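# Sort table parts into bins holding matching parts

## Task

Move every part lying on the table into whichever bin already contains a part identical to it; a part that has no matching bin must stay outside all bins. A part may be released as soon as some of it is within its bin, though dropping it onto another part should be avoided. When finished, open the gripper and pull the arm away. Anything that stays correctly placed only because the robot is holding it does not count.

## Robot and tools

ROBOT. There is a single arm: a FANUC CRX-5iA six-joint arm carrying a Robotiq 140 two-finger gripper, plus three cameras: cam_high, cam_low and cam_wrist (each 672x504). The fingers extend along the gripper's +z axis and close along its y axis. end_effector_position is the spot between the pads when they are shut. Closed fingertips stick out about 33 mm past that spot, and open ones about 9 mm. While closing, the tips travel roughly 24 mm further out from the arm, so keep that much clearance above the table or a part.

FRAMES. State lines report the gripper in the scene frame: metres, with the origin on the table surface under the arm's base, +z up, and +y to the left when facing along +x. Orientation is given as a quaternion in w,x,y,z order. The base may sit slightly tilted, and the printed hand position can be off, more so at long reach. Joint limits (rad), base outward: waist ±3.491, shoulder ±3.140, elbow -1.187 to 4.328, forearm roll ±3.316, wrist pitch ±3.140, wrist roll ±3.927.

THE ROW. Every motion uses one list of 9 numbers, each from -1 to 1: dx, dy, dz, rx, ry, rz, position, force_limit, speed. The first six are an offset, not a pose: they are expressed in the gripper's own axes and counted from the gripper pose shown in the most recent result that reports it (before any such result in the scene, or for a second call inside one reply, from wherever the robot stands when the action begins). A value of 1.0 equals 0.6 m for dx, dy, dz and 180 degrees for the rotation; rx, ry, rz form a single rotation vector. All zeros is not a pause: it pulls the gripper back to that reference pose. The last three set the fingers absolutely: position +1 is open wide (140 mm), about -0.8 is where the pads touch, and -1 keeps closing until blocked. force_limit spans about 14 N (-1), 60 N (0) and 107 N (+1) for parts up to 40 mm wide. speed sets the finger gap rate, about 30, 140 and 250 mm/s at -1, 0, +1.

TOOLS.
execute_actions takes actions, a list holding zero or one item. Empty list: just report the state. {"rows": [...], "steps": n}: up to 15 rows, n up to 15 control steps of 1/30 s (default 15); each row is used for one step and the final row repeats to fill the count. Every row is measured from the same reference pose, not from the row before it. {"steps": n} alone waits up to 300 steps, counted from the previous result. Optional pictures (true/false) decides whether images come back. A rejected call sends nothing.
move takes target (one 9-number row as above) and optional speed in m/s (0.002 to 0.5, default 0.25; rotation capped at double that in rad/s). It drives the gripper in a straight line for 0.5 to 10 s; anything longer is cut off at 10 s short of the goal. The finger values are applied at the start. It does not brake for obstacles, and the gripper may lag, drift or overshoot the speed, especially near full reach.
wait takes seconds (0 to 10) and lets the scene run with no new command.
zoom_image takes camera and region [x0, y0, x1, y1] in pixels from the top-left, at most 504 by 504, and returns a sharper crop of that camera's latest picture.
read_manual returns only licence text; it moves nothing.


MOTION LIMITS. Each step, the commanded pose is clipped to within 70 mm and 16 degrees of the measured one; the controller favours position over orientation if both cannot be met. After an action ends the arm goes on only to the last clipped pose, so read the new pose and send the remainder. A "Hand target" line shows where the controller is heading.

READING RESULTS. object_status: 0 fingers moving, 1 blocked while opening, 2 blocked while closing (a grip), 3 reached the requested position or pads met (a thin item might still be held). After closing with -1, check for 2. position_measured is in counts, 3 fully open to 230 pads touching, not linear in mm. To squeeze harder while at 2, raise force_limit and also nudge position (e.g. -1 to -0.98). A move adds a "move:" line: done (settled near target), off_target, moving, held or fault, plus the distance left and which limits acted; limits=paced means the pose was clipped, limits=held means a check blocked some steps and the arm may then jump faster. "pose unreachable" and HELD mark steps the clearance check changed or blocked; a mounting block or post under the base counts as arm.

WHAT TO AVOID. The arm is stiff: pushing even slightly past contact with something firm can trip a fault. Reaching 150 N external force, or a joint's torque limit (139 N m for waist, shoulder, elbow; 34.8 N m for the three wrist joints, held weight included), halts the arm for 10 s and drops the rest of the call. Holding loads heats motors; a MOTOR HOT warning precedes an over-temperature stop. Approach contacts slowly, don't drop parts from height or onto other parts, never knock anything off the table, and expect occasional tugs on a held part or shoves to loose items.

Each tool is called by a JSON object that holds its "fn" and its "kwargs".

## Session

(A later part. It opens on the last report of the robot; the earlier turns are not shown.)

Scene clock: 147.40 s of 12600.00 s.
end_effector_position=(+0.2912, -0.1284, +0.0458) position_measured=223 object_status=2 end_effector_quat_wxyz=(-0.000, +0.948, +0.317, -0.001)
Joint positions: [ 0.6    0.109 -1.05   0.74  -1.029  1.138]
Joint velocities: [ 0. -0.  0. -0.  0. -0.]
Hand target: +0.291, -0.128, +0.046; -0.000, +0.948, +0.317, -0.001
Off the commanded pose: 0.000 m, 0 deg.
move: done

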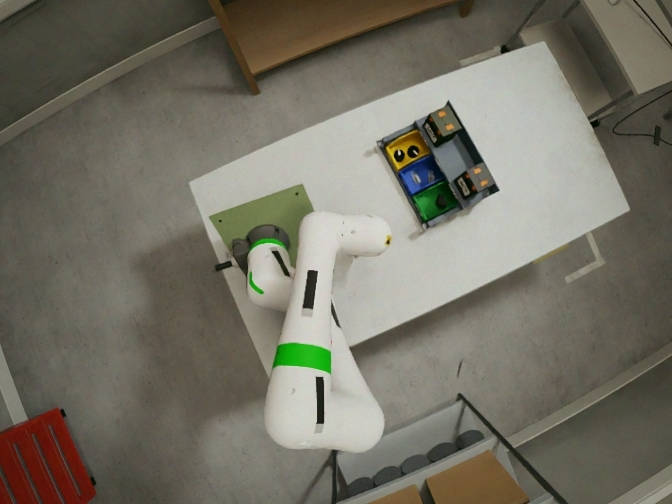

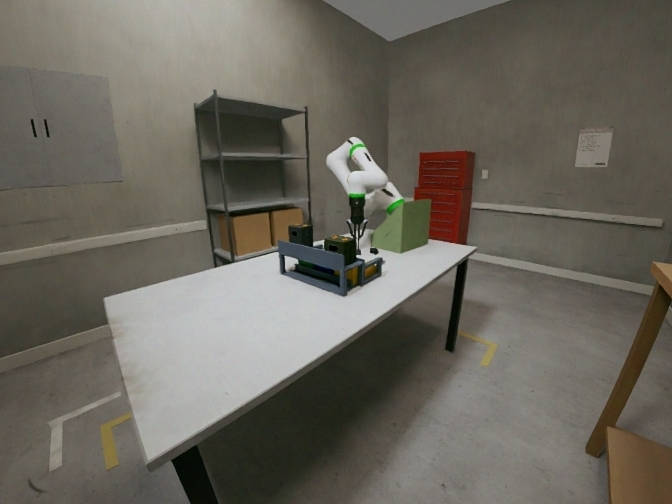

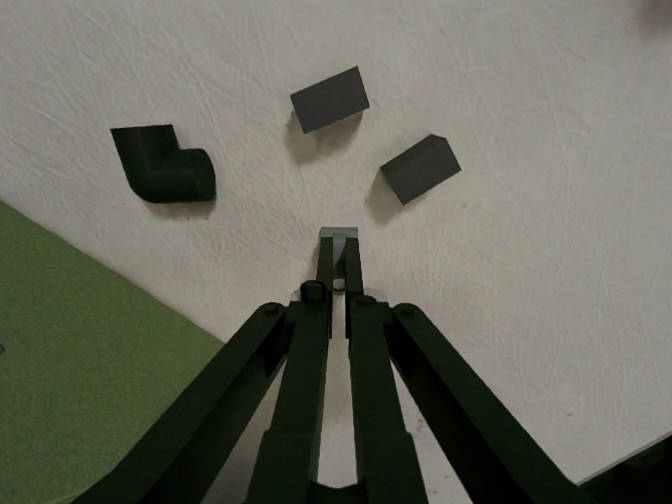

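Target (0.579, 0.03).

{"fn": "move", "kwargs": {"target": [0,0,-0.155,0,0,-0.294,-1,0,0], "speed": 0.35}}

{"fn": "move", "kwargs": {"target": [0.265,0.48,0,0,0,0,-1,0,0], "speed": 0.3}}

{"fn": "move", "kwargs": {"target": [0,0,0.06,0,0,0,-1,0,0], "speed": 0.1}}

Scene clock: 154.40 s of 12600.00 s.
end_effector_position=(+0.2913, -0.1285, +0.1388) position_measured=223 object_status=2 end_effector_quat_wxyz=(-0.001, +0.708, +0.706, -0.000)
Joint positions: [ 0.817 -0.013 -0.906  0.525 -1.309  2.133]
Joint velocities: [-0.002 -0.     0.001 -0.001 -0.001  0.004]
Hand target: +0.291, -0.129, +0.139; -0.001, +0.708, +0.706, -0.000
Off the commanded pose: 0.000 m, 0 deg.
After step 90, 2.23 s passed at rest.
move: done

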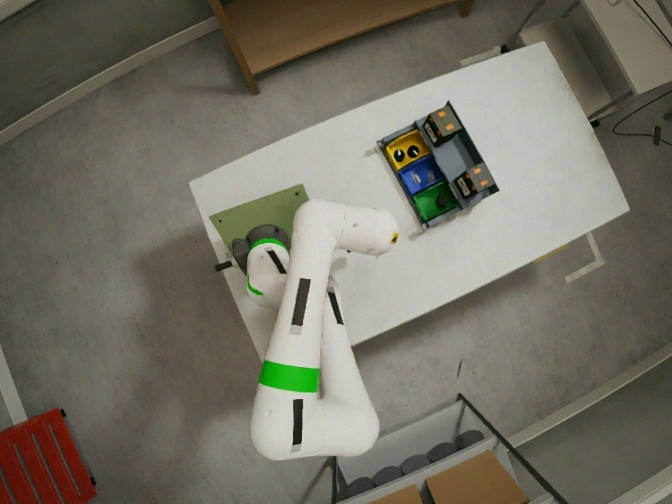

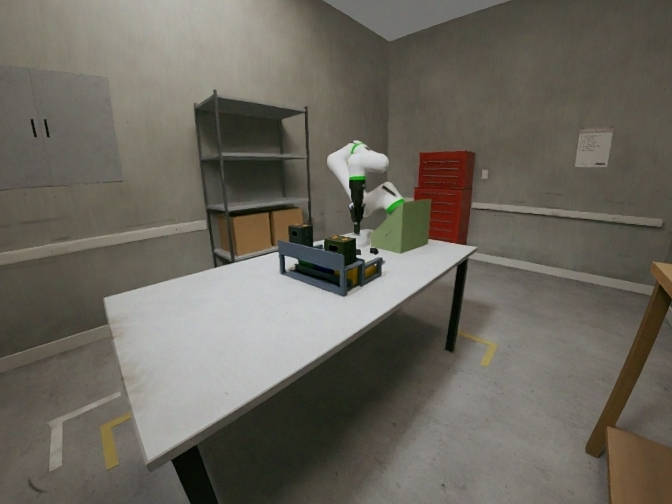

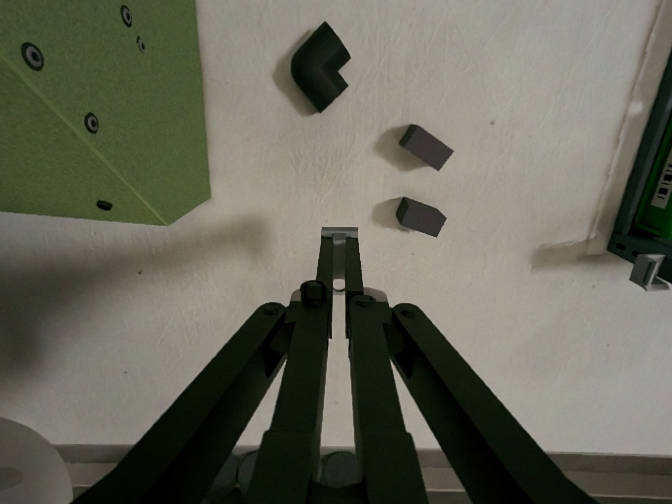

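Scene clock: 156.07 s of 12600.00 s.
end_effector_position=(+0.5800, +0.0292, +0.1388) position_measured=223 object_status=2 end_effector_quat_wxyz=(-0.001, +0.708, +0.706, -0.000)
Joint positions: [ 0.641  0.825 -0.071  0.635 -1.246  2.227]
Joint velocities: [-0.001  0.003  0.004 -0.    -0.002  0.002]
Hand target: +0.580, +0.029, +0.139; -0.001, +0.708, +0.706, -0.000
Off the commanded pose: 0.001 m, 0 deg.
move: done

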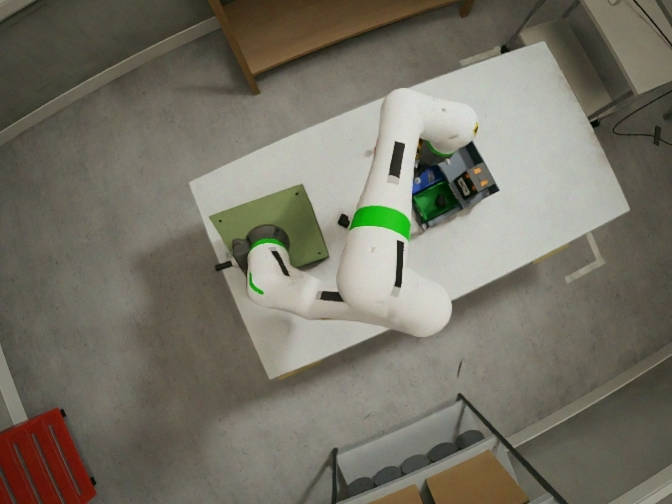

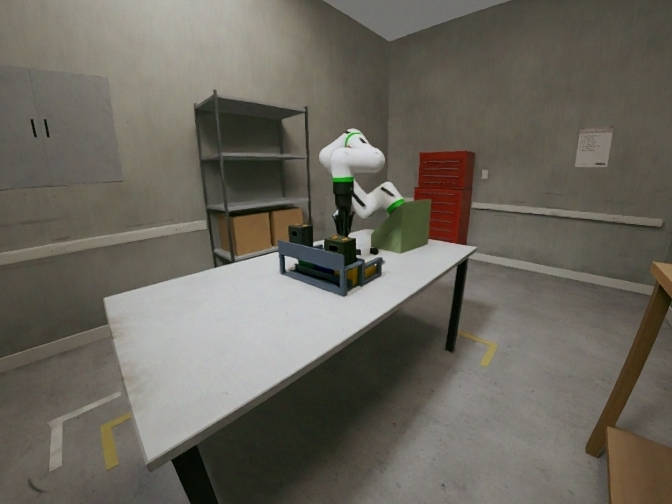

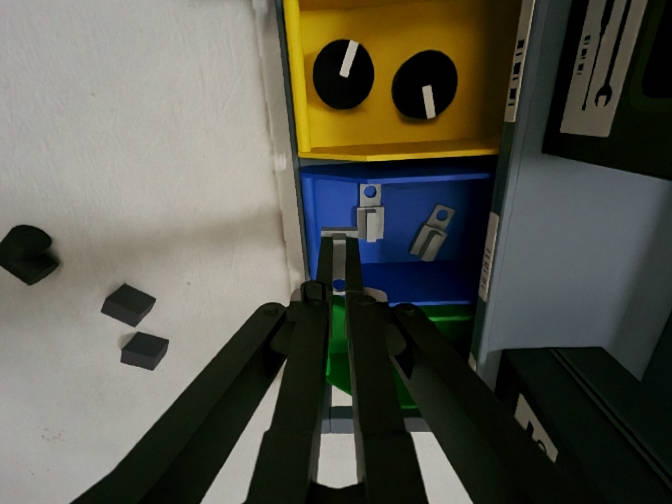

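Scene clock: 156.83 s of 12600.00 s.
end_effector_position=(+0.5799, +0.0293, +0.1029) position_measured=223 object_status=2 end_effector_quat_wxyz=(-0.001, +0.708, +0.706, -0.000)
Joint positions: [ 0.603  0.849 -0.114  0.674 -1.179  2.203]
Joint velocities: [-0.001 -0.001 -0.001  0.001  0.001 -0.   ]
Hand target: +0.580, +0.029, +0.103; -0.001, +0.708, +0.706, -0.000
Off the commanded pose: 0.000 m, 0 deg.
move: done

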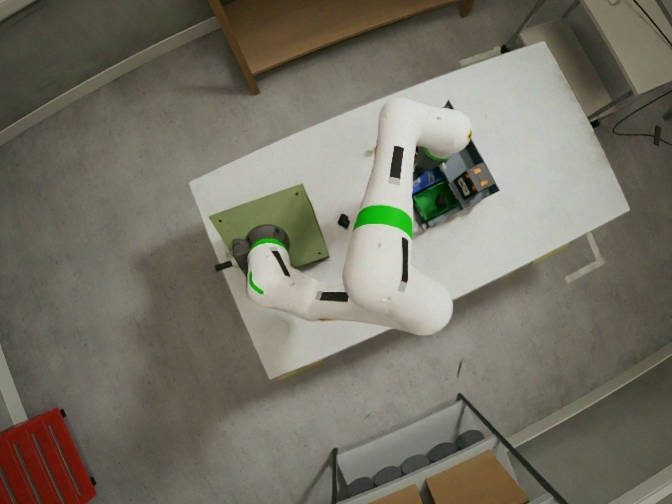

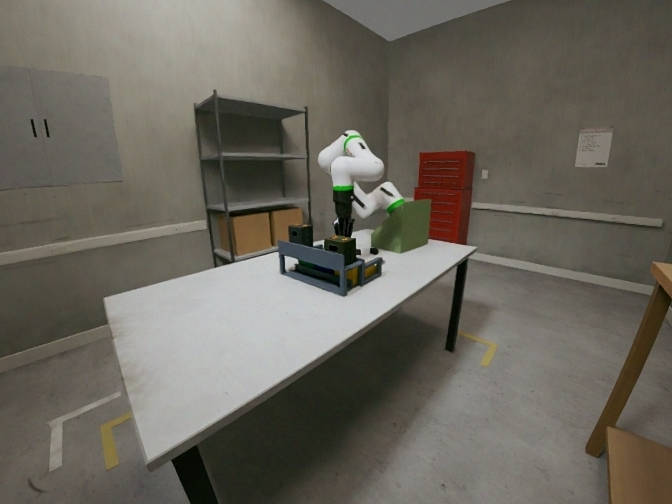

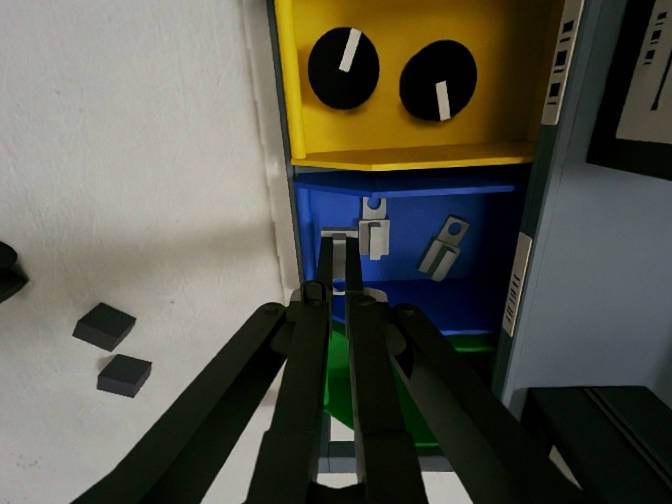

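{"fn": "move", "kwargs": {"target": [0,-0.001,0.058,0,0,0,-1,0,0], "speed": 0.06}}

{"fn": "move", "kwargs": {"target": [0,0,0,0,0,0,-0.68,0,-0.5]}}

{"fn": "move", "kwargs": {"target": [0,0,-0.11,0,0,0,-0.68,0,0]}}

{"fn": "move", "kwargs": {"target": [-0.076,-0.507,0.07,0,0,0.25,-0.05,0,-0.5], "speed": 0.3}}

Scene clock: 168.67 s of 12600.00 s.
end_effector_position=(+0.5793, +0.0293, +0.0682) position_measured=223 object_status=2 end_effector_quat_wxyz=(-0.001, +0.708, +0.706, -0.000)
Joint positions: [ 0.565  0.875 -0.151  0.717 -1.117  2.176]
Joint velocities: [-0.     0.002 -0.001  0.001  0.001 -0.001]
Hand target: +0.579, +0.029, +0.068; -0.001, +0.708, +0.706, -0.000
Off the commanded pose: 0.000 m, 0 deg.
After step 90, 7.93 s passed at rest.
move: done

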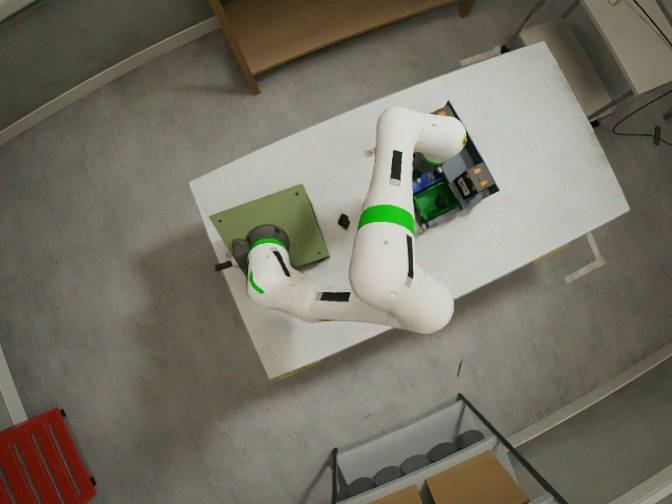

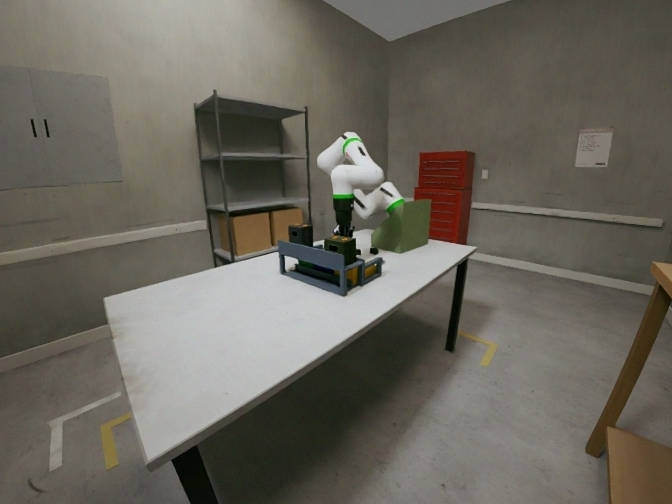

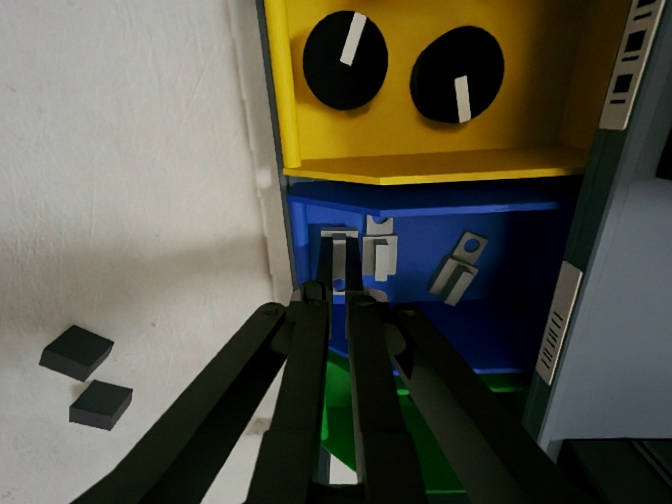

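Scene clock: 169.17 s of 12600.00 s.
end_effector_position=(+0.5793, +0.0293, +0.0682) position_measured=214 object_status=3 end_effector_quat_wxyz=(-0.001, +0.708, +0.706, -0.000)
Joint positions: [ 0.565  0.875 -0.151  0.717 -1.117  2.176]
Joint velocities: [-0.    -0.001 -0.     0.001  0.     0.001]
Hand target: +0.579, +0.029, +0.068; -0.001, +0.708, +0.706, -0.000
Off the commanded pose: 0.000 m, 0 deg.
move: done

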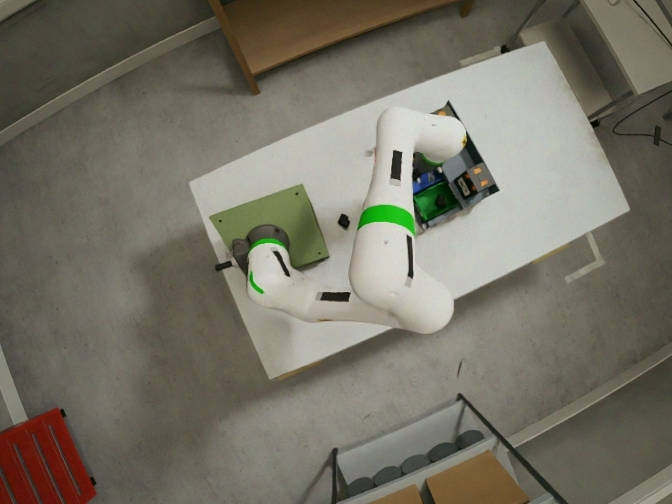

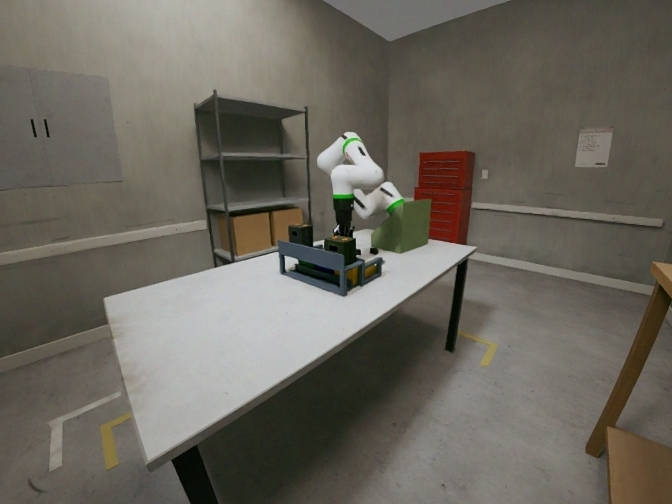

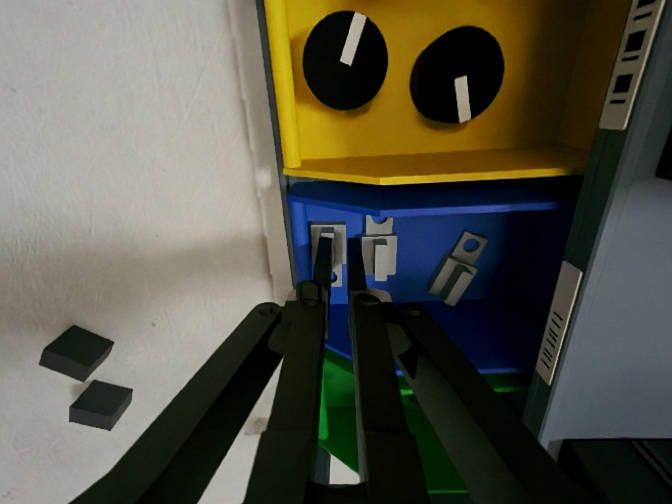

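Scene clock: 169.97 s of 12600.00 s.
end_effector_position=(+0.5793, +0.0292, +0.1341) position_measured=214 object_status=3 end_effector_quat_wxyz=(-0.001, +0.708, +0.706, -0.000)
Joint positions: [ 0.637  0.827 -0.079  0.64  -1.236  2.223]
Joint velocities: [ 0.001 -0.     0.001 -0.001 -0.001  0.   ]
Hand target: +0.579, +0.029, +0.134; -0.001, +0.708, +0.706, -0.000
Off the commanded pose: 0.000 m, 0 deg.
move: done

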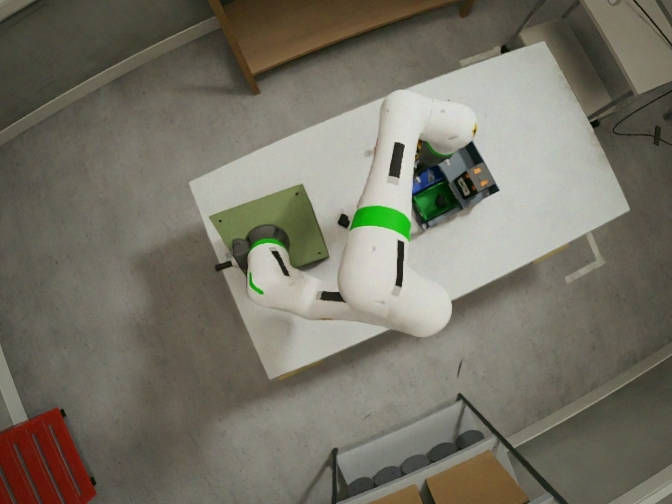

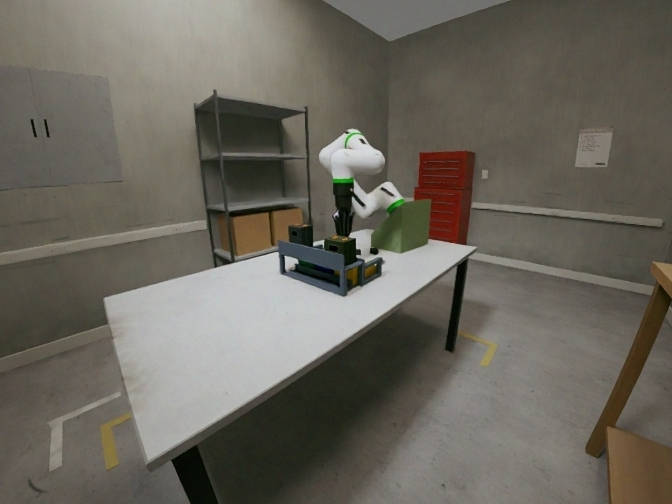

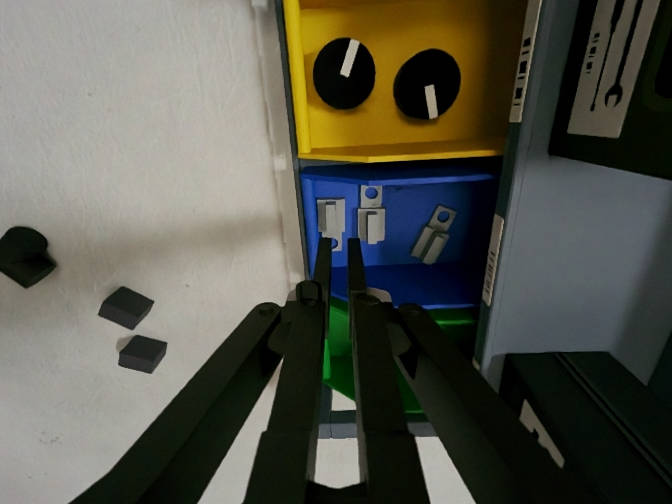

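Scene clock: 171.83 s of 12600.00 s.
end_effector_position=(+0.2750, -0.0151, +0.0921) position_measured=135 object_status=3 end_effector_quat_wxyz=(-0.000, +0.924, +0.382, -0.000)
Joint positions: [ 0.991  0.295 -0.942  0.47  -1.047  1.09 ]
Joint velocities: [ 0.002 -0.001 -0.    -0.001 -0.001 -0.001]
Hand target: +0.275, -0.015, +0.092; -0.000, +0.924, +0.382, -0.000
Off the commanded pose: 0.001 m, 0 deg.
move: done

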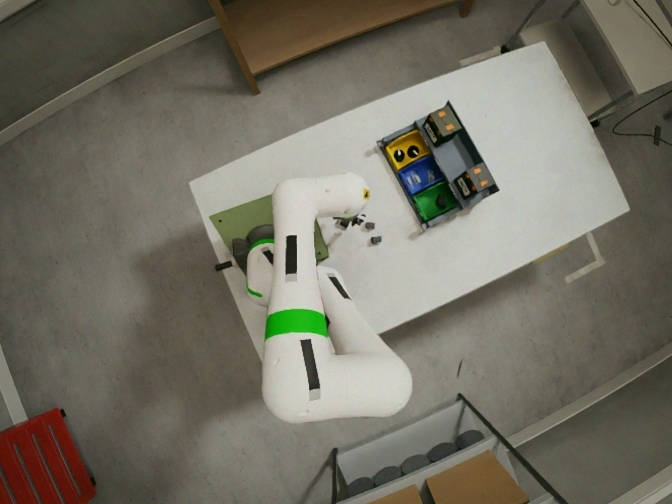

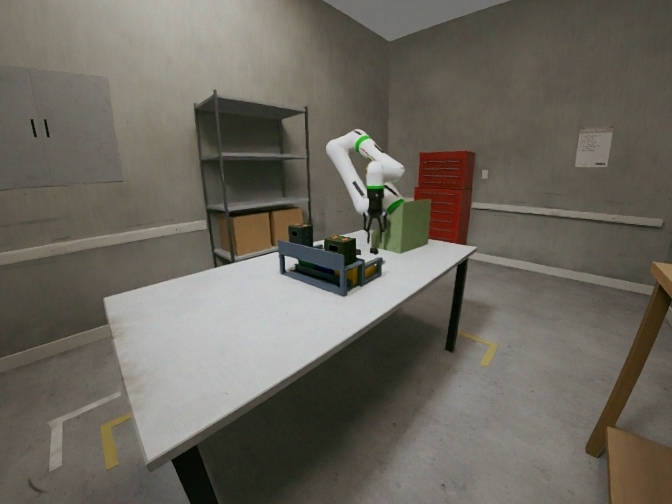

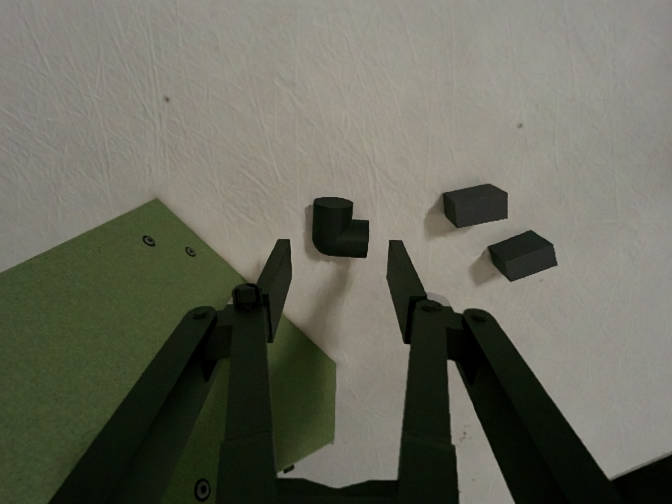

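{"fn": "move", "kwargs": {"target": [-0.005,0.001,0.092,0,0,0.022,-0.05,0,0], "speed": 0.08}}

{"fn": "move", "kwargs": {"target": [0,0,0,0,0,0,-1,0,0]}}

{"fn": "move", "kwargs": {"target": [0,0,-0.165,0,0,0.228,-1,0,0], "speed": 0.3}}

Scene clock: 177.80 s of 12600.00 s.
end_effector_position=(+0.2732, -0.0175, +0.0370) position_measured=135 object_status=3 end_effector_quat_wxyz=(-0.000, +0.937, +0.350, -0.000)
Joint positions: [ 0.88   0.384 -1.031  0.627 -0.881  0.936]
Joint velocities: [-0.002  0.002 -0.001  0.002  0.001 -0.002]
Hand target: +0.273, -0.018, +0.037; -0.000, +0.937, +0.350, -0.000
Off the commanded pose: 0.000 m, 0 deg.
After step 90, 1.90 s passed at rest.
move: done

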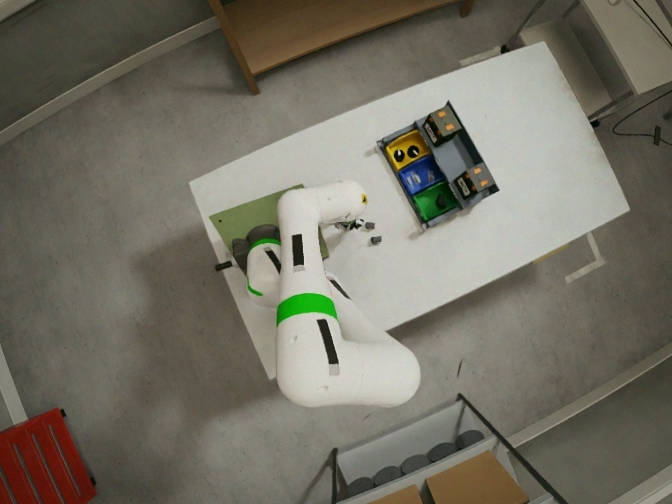

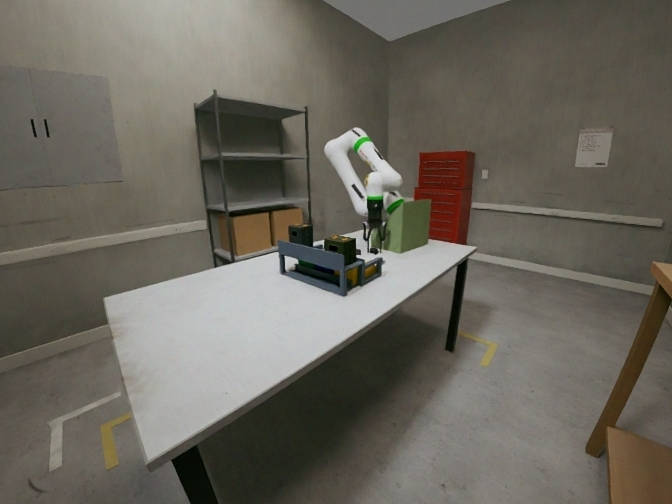

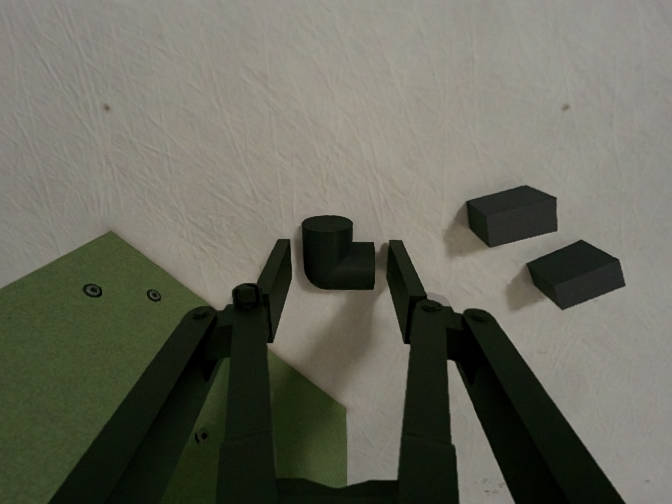

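Scene clock: 178.30 s of 12600.00 s.
end_effector_position=(+0.2732, -0.0175, +0.0370) position_measured=170 object_status=2 end_effector_quat_wxyz=(-0.000, +0.937, +0.350, -0.000)
Joint positions: [ 0.88   0.384 -1.031  0.627 -0.88   0.936]
Joint velocities: [ 0.    -0.     0.    -0.001  0.    -0.   ]
Hand target: +0.273, -0.018, +0.037; -0.000, +0.937, +0.350, -0.000
Off the commanded pose: 0.000 m, 0 deg.
move: done

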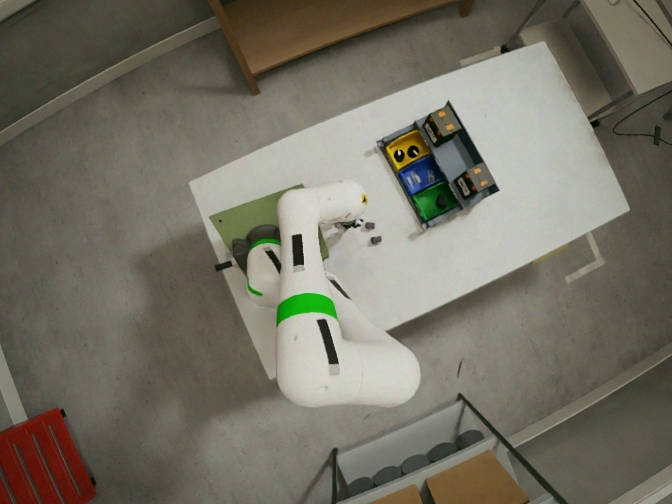

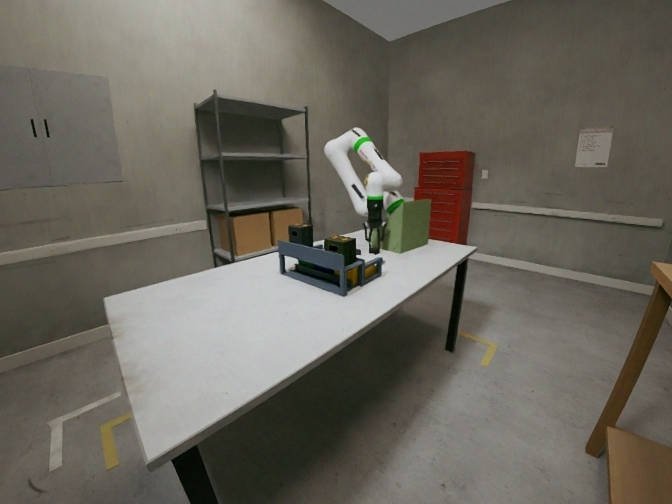

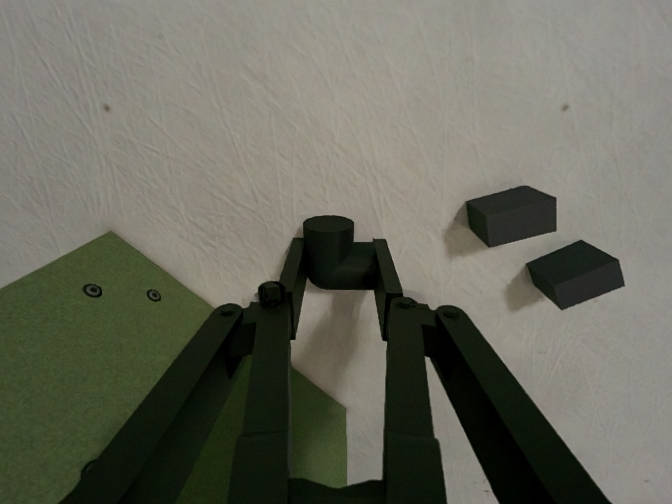

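Scene clock: 179.93 s of 12600.00 s.
end_effector_position=(+0.2733, -0.0176, +0.1359) position_measured=170 object_status=2 end_effector_quat_wxyz=(-0.000, +1.000, -0.001, -0.001)
Joint positions: [ 1.055  0.225 -0.875  0.394 -1.181  0.344]
Joint velocities: [ 0.001 -0.002  0.    -0.    -0.001 -0.003]
Hand target: +0.273, -0.018, +0.136; -0.000, +1.000, -0.001, -0.001
Off the commanded pose: 0.000 m, 0 deg.
move: done

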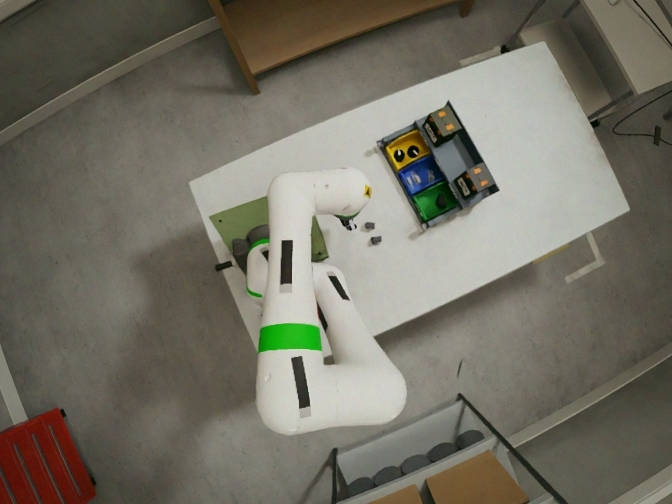

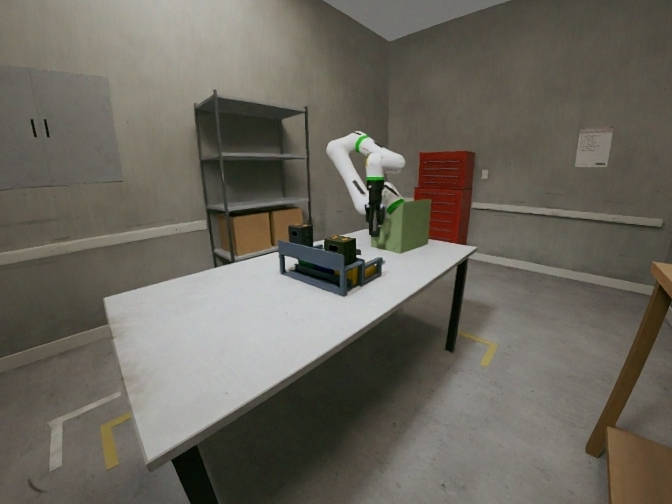

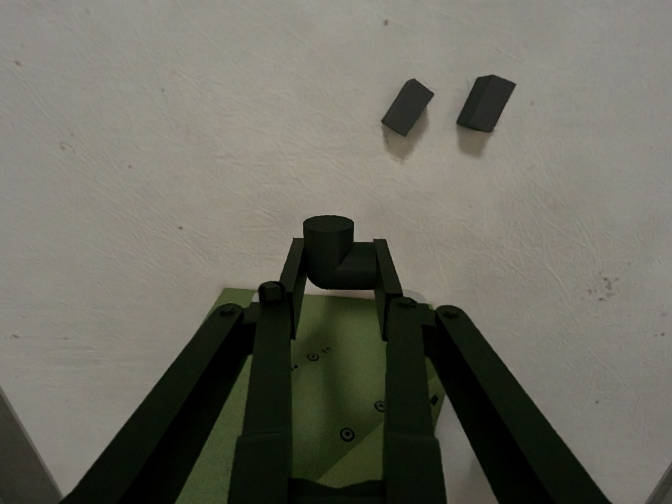

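Target (0.593, -0.085).

{"fn": "move", "kwargs": {"target": [0.533,0.112,0,0,0,-0.01,-1,0,0], "speed": 0.3}}

Scene clock: 189.47 s of 12600.00 s.
end_effector_position=(+0.5927, -0.0861, +0.1357) position_measured=170 object_status=2 end_effector_quat_wxyz=(-0.000, +1.000, +0.015, -0.001)
Joint positions: [ 0.498  0.689 -0.11   0.698 -1.263  0.829]
Joint velocities: [-0.     0.003  0.003 -0.    -0.001  0.001]
Hand target: +0.593, -0.086, +0.136; -0.000, +1.000, +0.015, -0.001
Off the commanded pose: 0.001 m, 0 deg.
After step 90, 4.87 s passed at rest.
move: done

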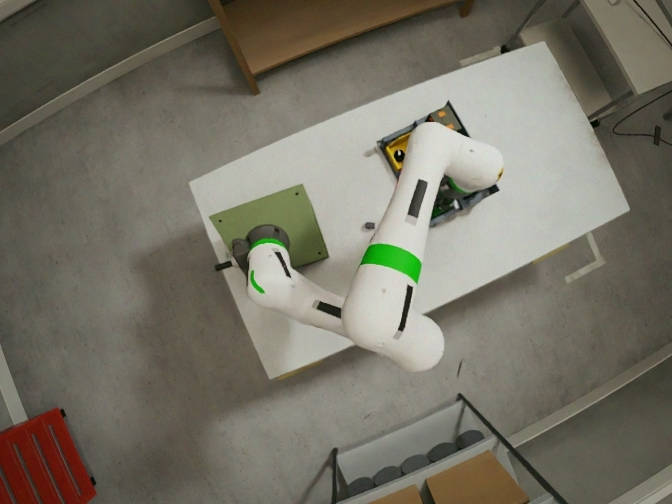

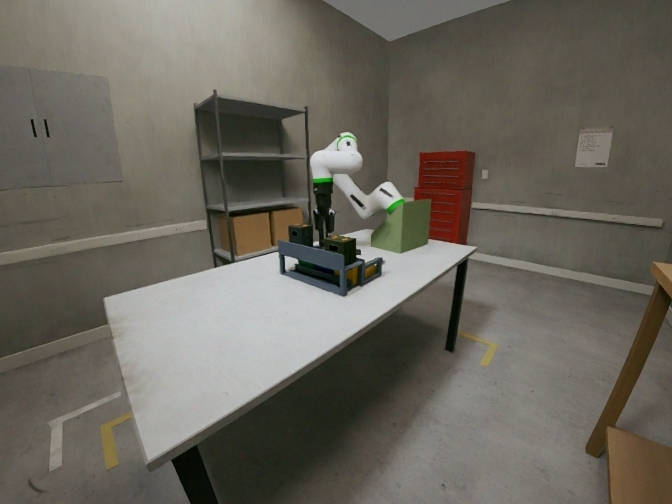

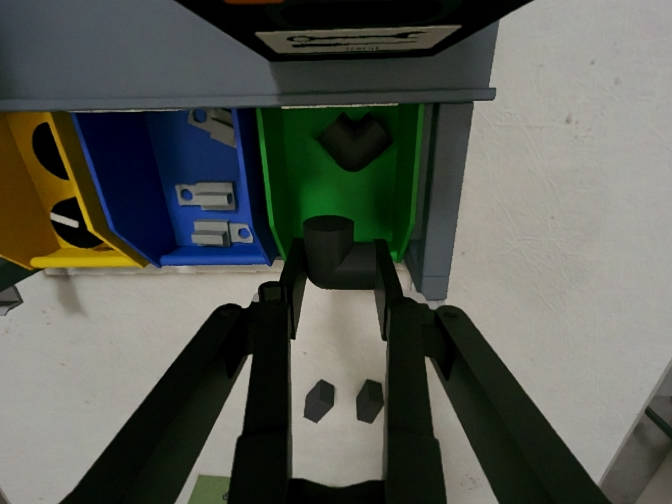

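{"fn": "move", "kwargs": {"target": [0,0.003,0.117,0,0,0,-1,0,0], "speed": 0.08}}

{"fn": "move", "kwargs": {"target": [0,0,0,0,0,0,-0.19,0,-0.5]}}

{"fn": "move", "kwargs": {"target": [0,0,-0.25,0,0,0,-0.19,0,0]}}

Scene clock: 196.53 s of 12600.00 s.
end_effector_position=(+0.5927, -0.0879, +0.0656) position_measured=170 object_status=2 end_effector_quat_wxyz=(-0.000, +1.000, +0.015, -0.001)
Joint positions: [ 0.413  0.736 -0.185  0.779 -1.136  0.785]
Joint velocities: [-0.001  0.    -0.001  0.001  0.001 -0.001]
Hand target: +0.593, -0.088, +0.066; -0.000, +1.000, +0.015, -0.001
Off the commanded pose: 0.000 m, 0 deg.
After step 90, 2.83 s passed at rest.
move: done

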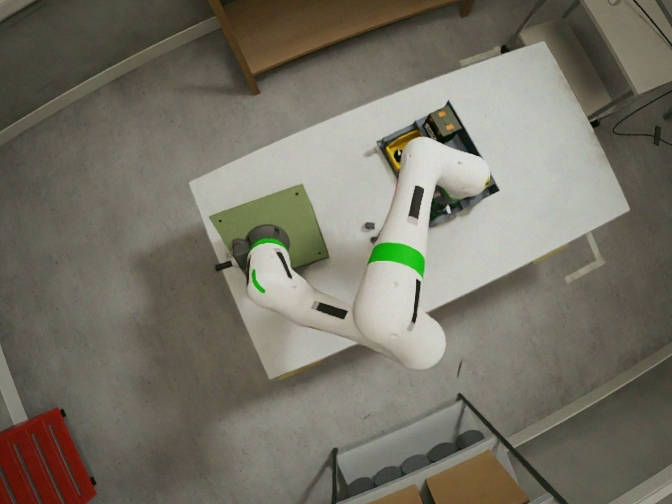

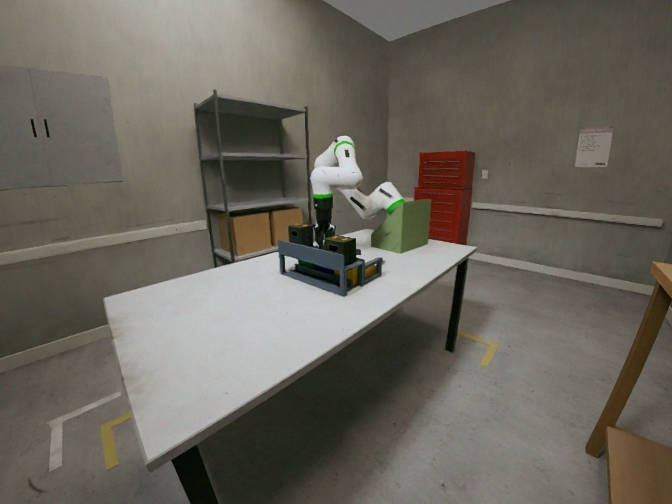

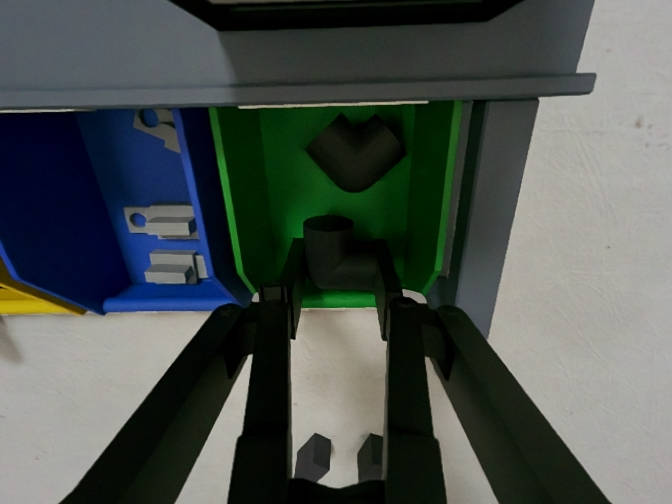

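Scene clock: 197.03 s of 12600.00 s.
end_effector_position=(+0.5927, -0.0878, +0.0656) position_measured=153 object_status=3 end_effector_quat_wxyz=(-0.000, +1.000, +0.015, -0.001)
Joint positions: [ 0.413  0.736 -0.185  0.779 -1.136  0.785]
Joint velocities: [ 0.001  0.     0.     0.    -0.    -0.001]
Hand target: +0.593, -0.088, +0.066; -0.000, +1.000, +0.015, -0.001
Off the commanded pose: 0.000 m, 0 deg.
move: done

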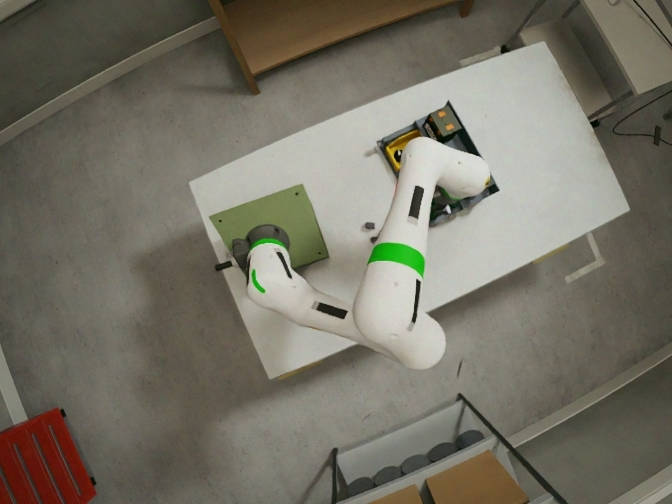

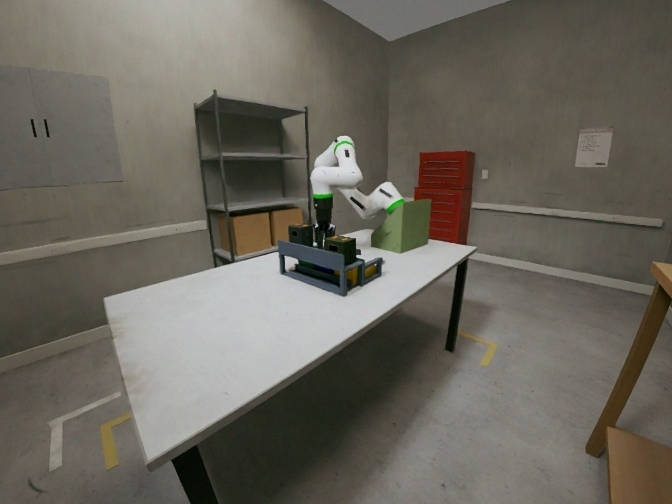

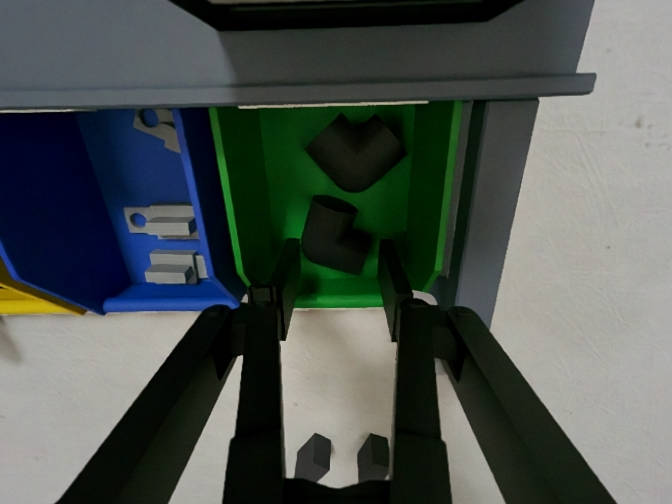

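Scene clock: 198.07 s of 12600.00 s.
end_effector_position=(+0.5928, -0.0880, +0.2155) position_measured=153 object_status=3 end_effector_quat_wxyz=(-0.000, +1.000, +0.015, -0.001)
Joint positions: [ 0.58   0.655  0.004  0.634 -1.418  0.873]
Joint velocities: [ 0.001  0.002  0.002 -0.    -0.002  0.   ]
Hand target: +0.593, -0.088, +0.216; -0.000, +1.000, +0.015, -0.001
Off the commanded pose: 0.000 m, 0 deg.
move: done

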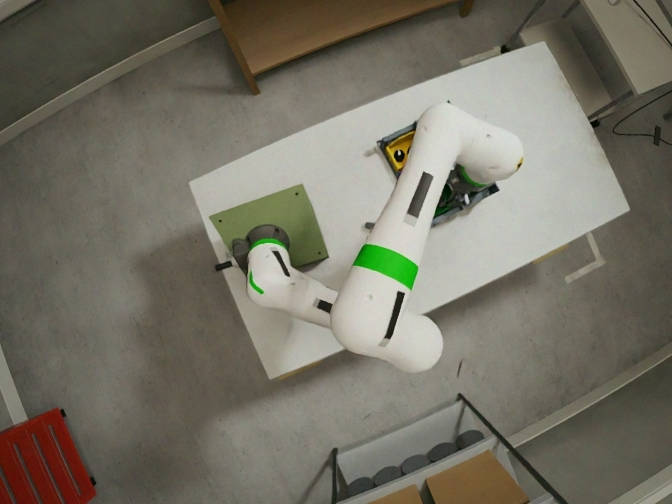

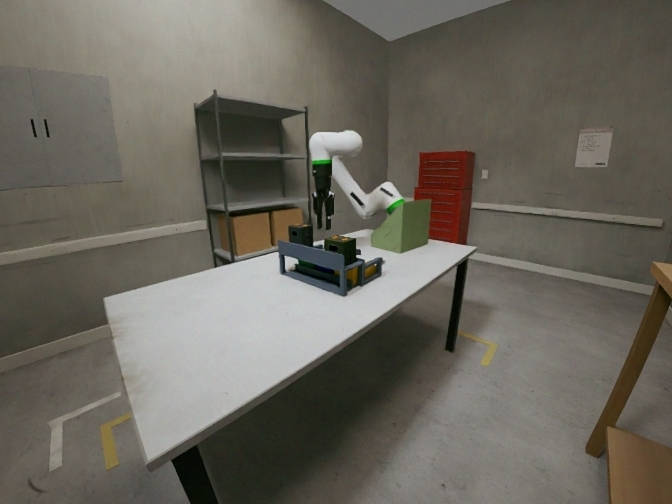

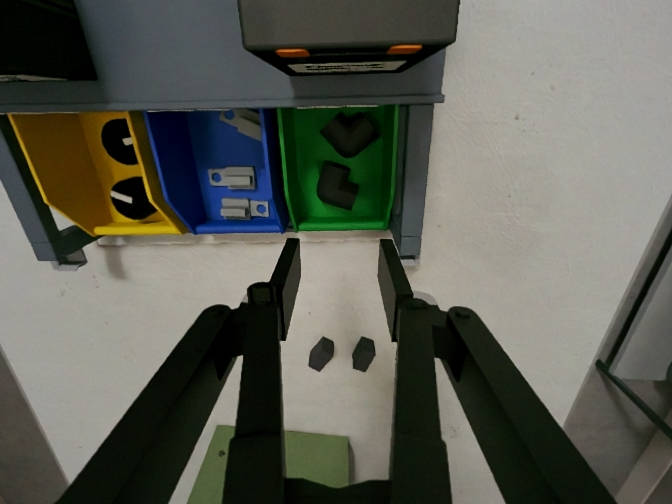

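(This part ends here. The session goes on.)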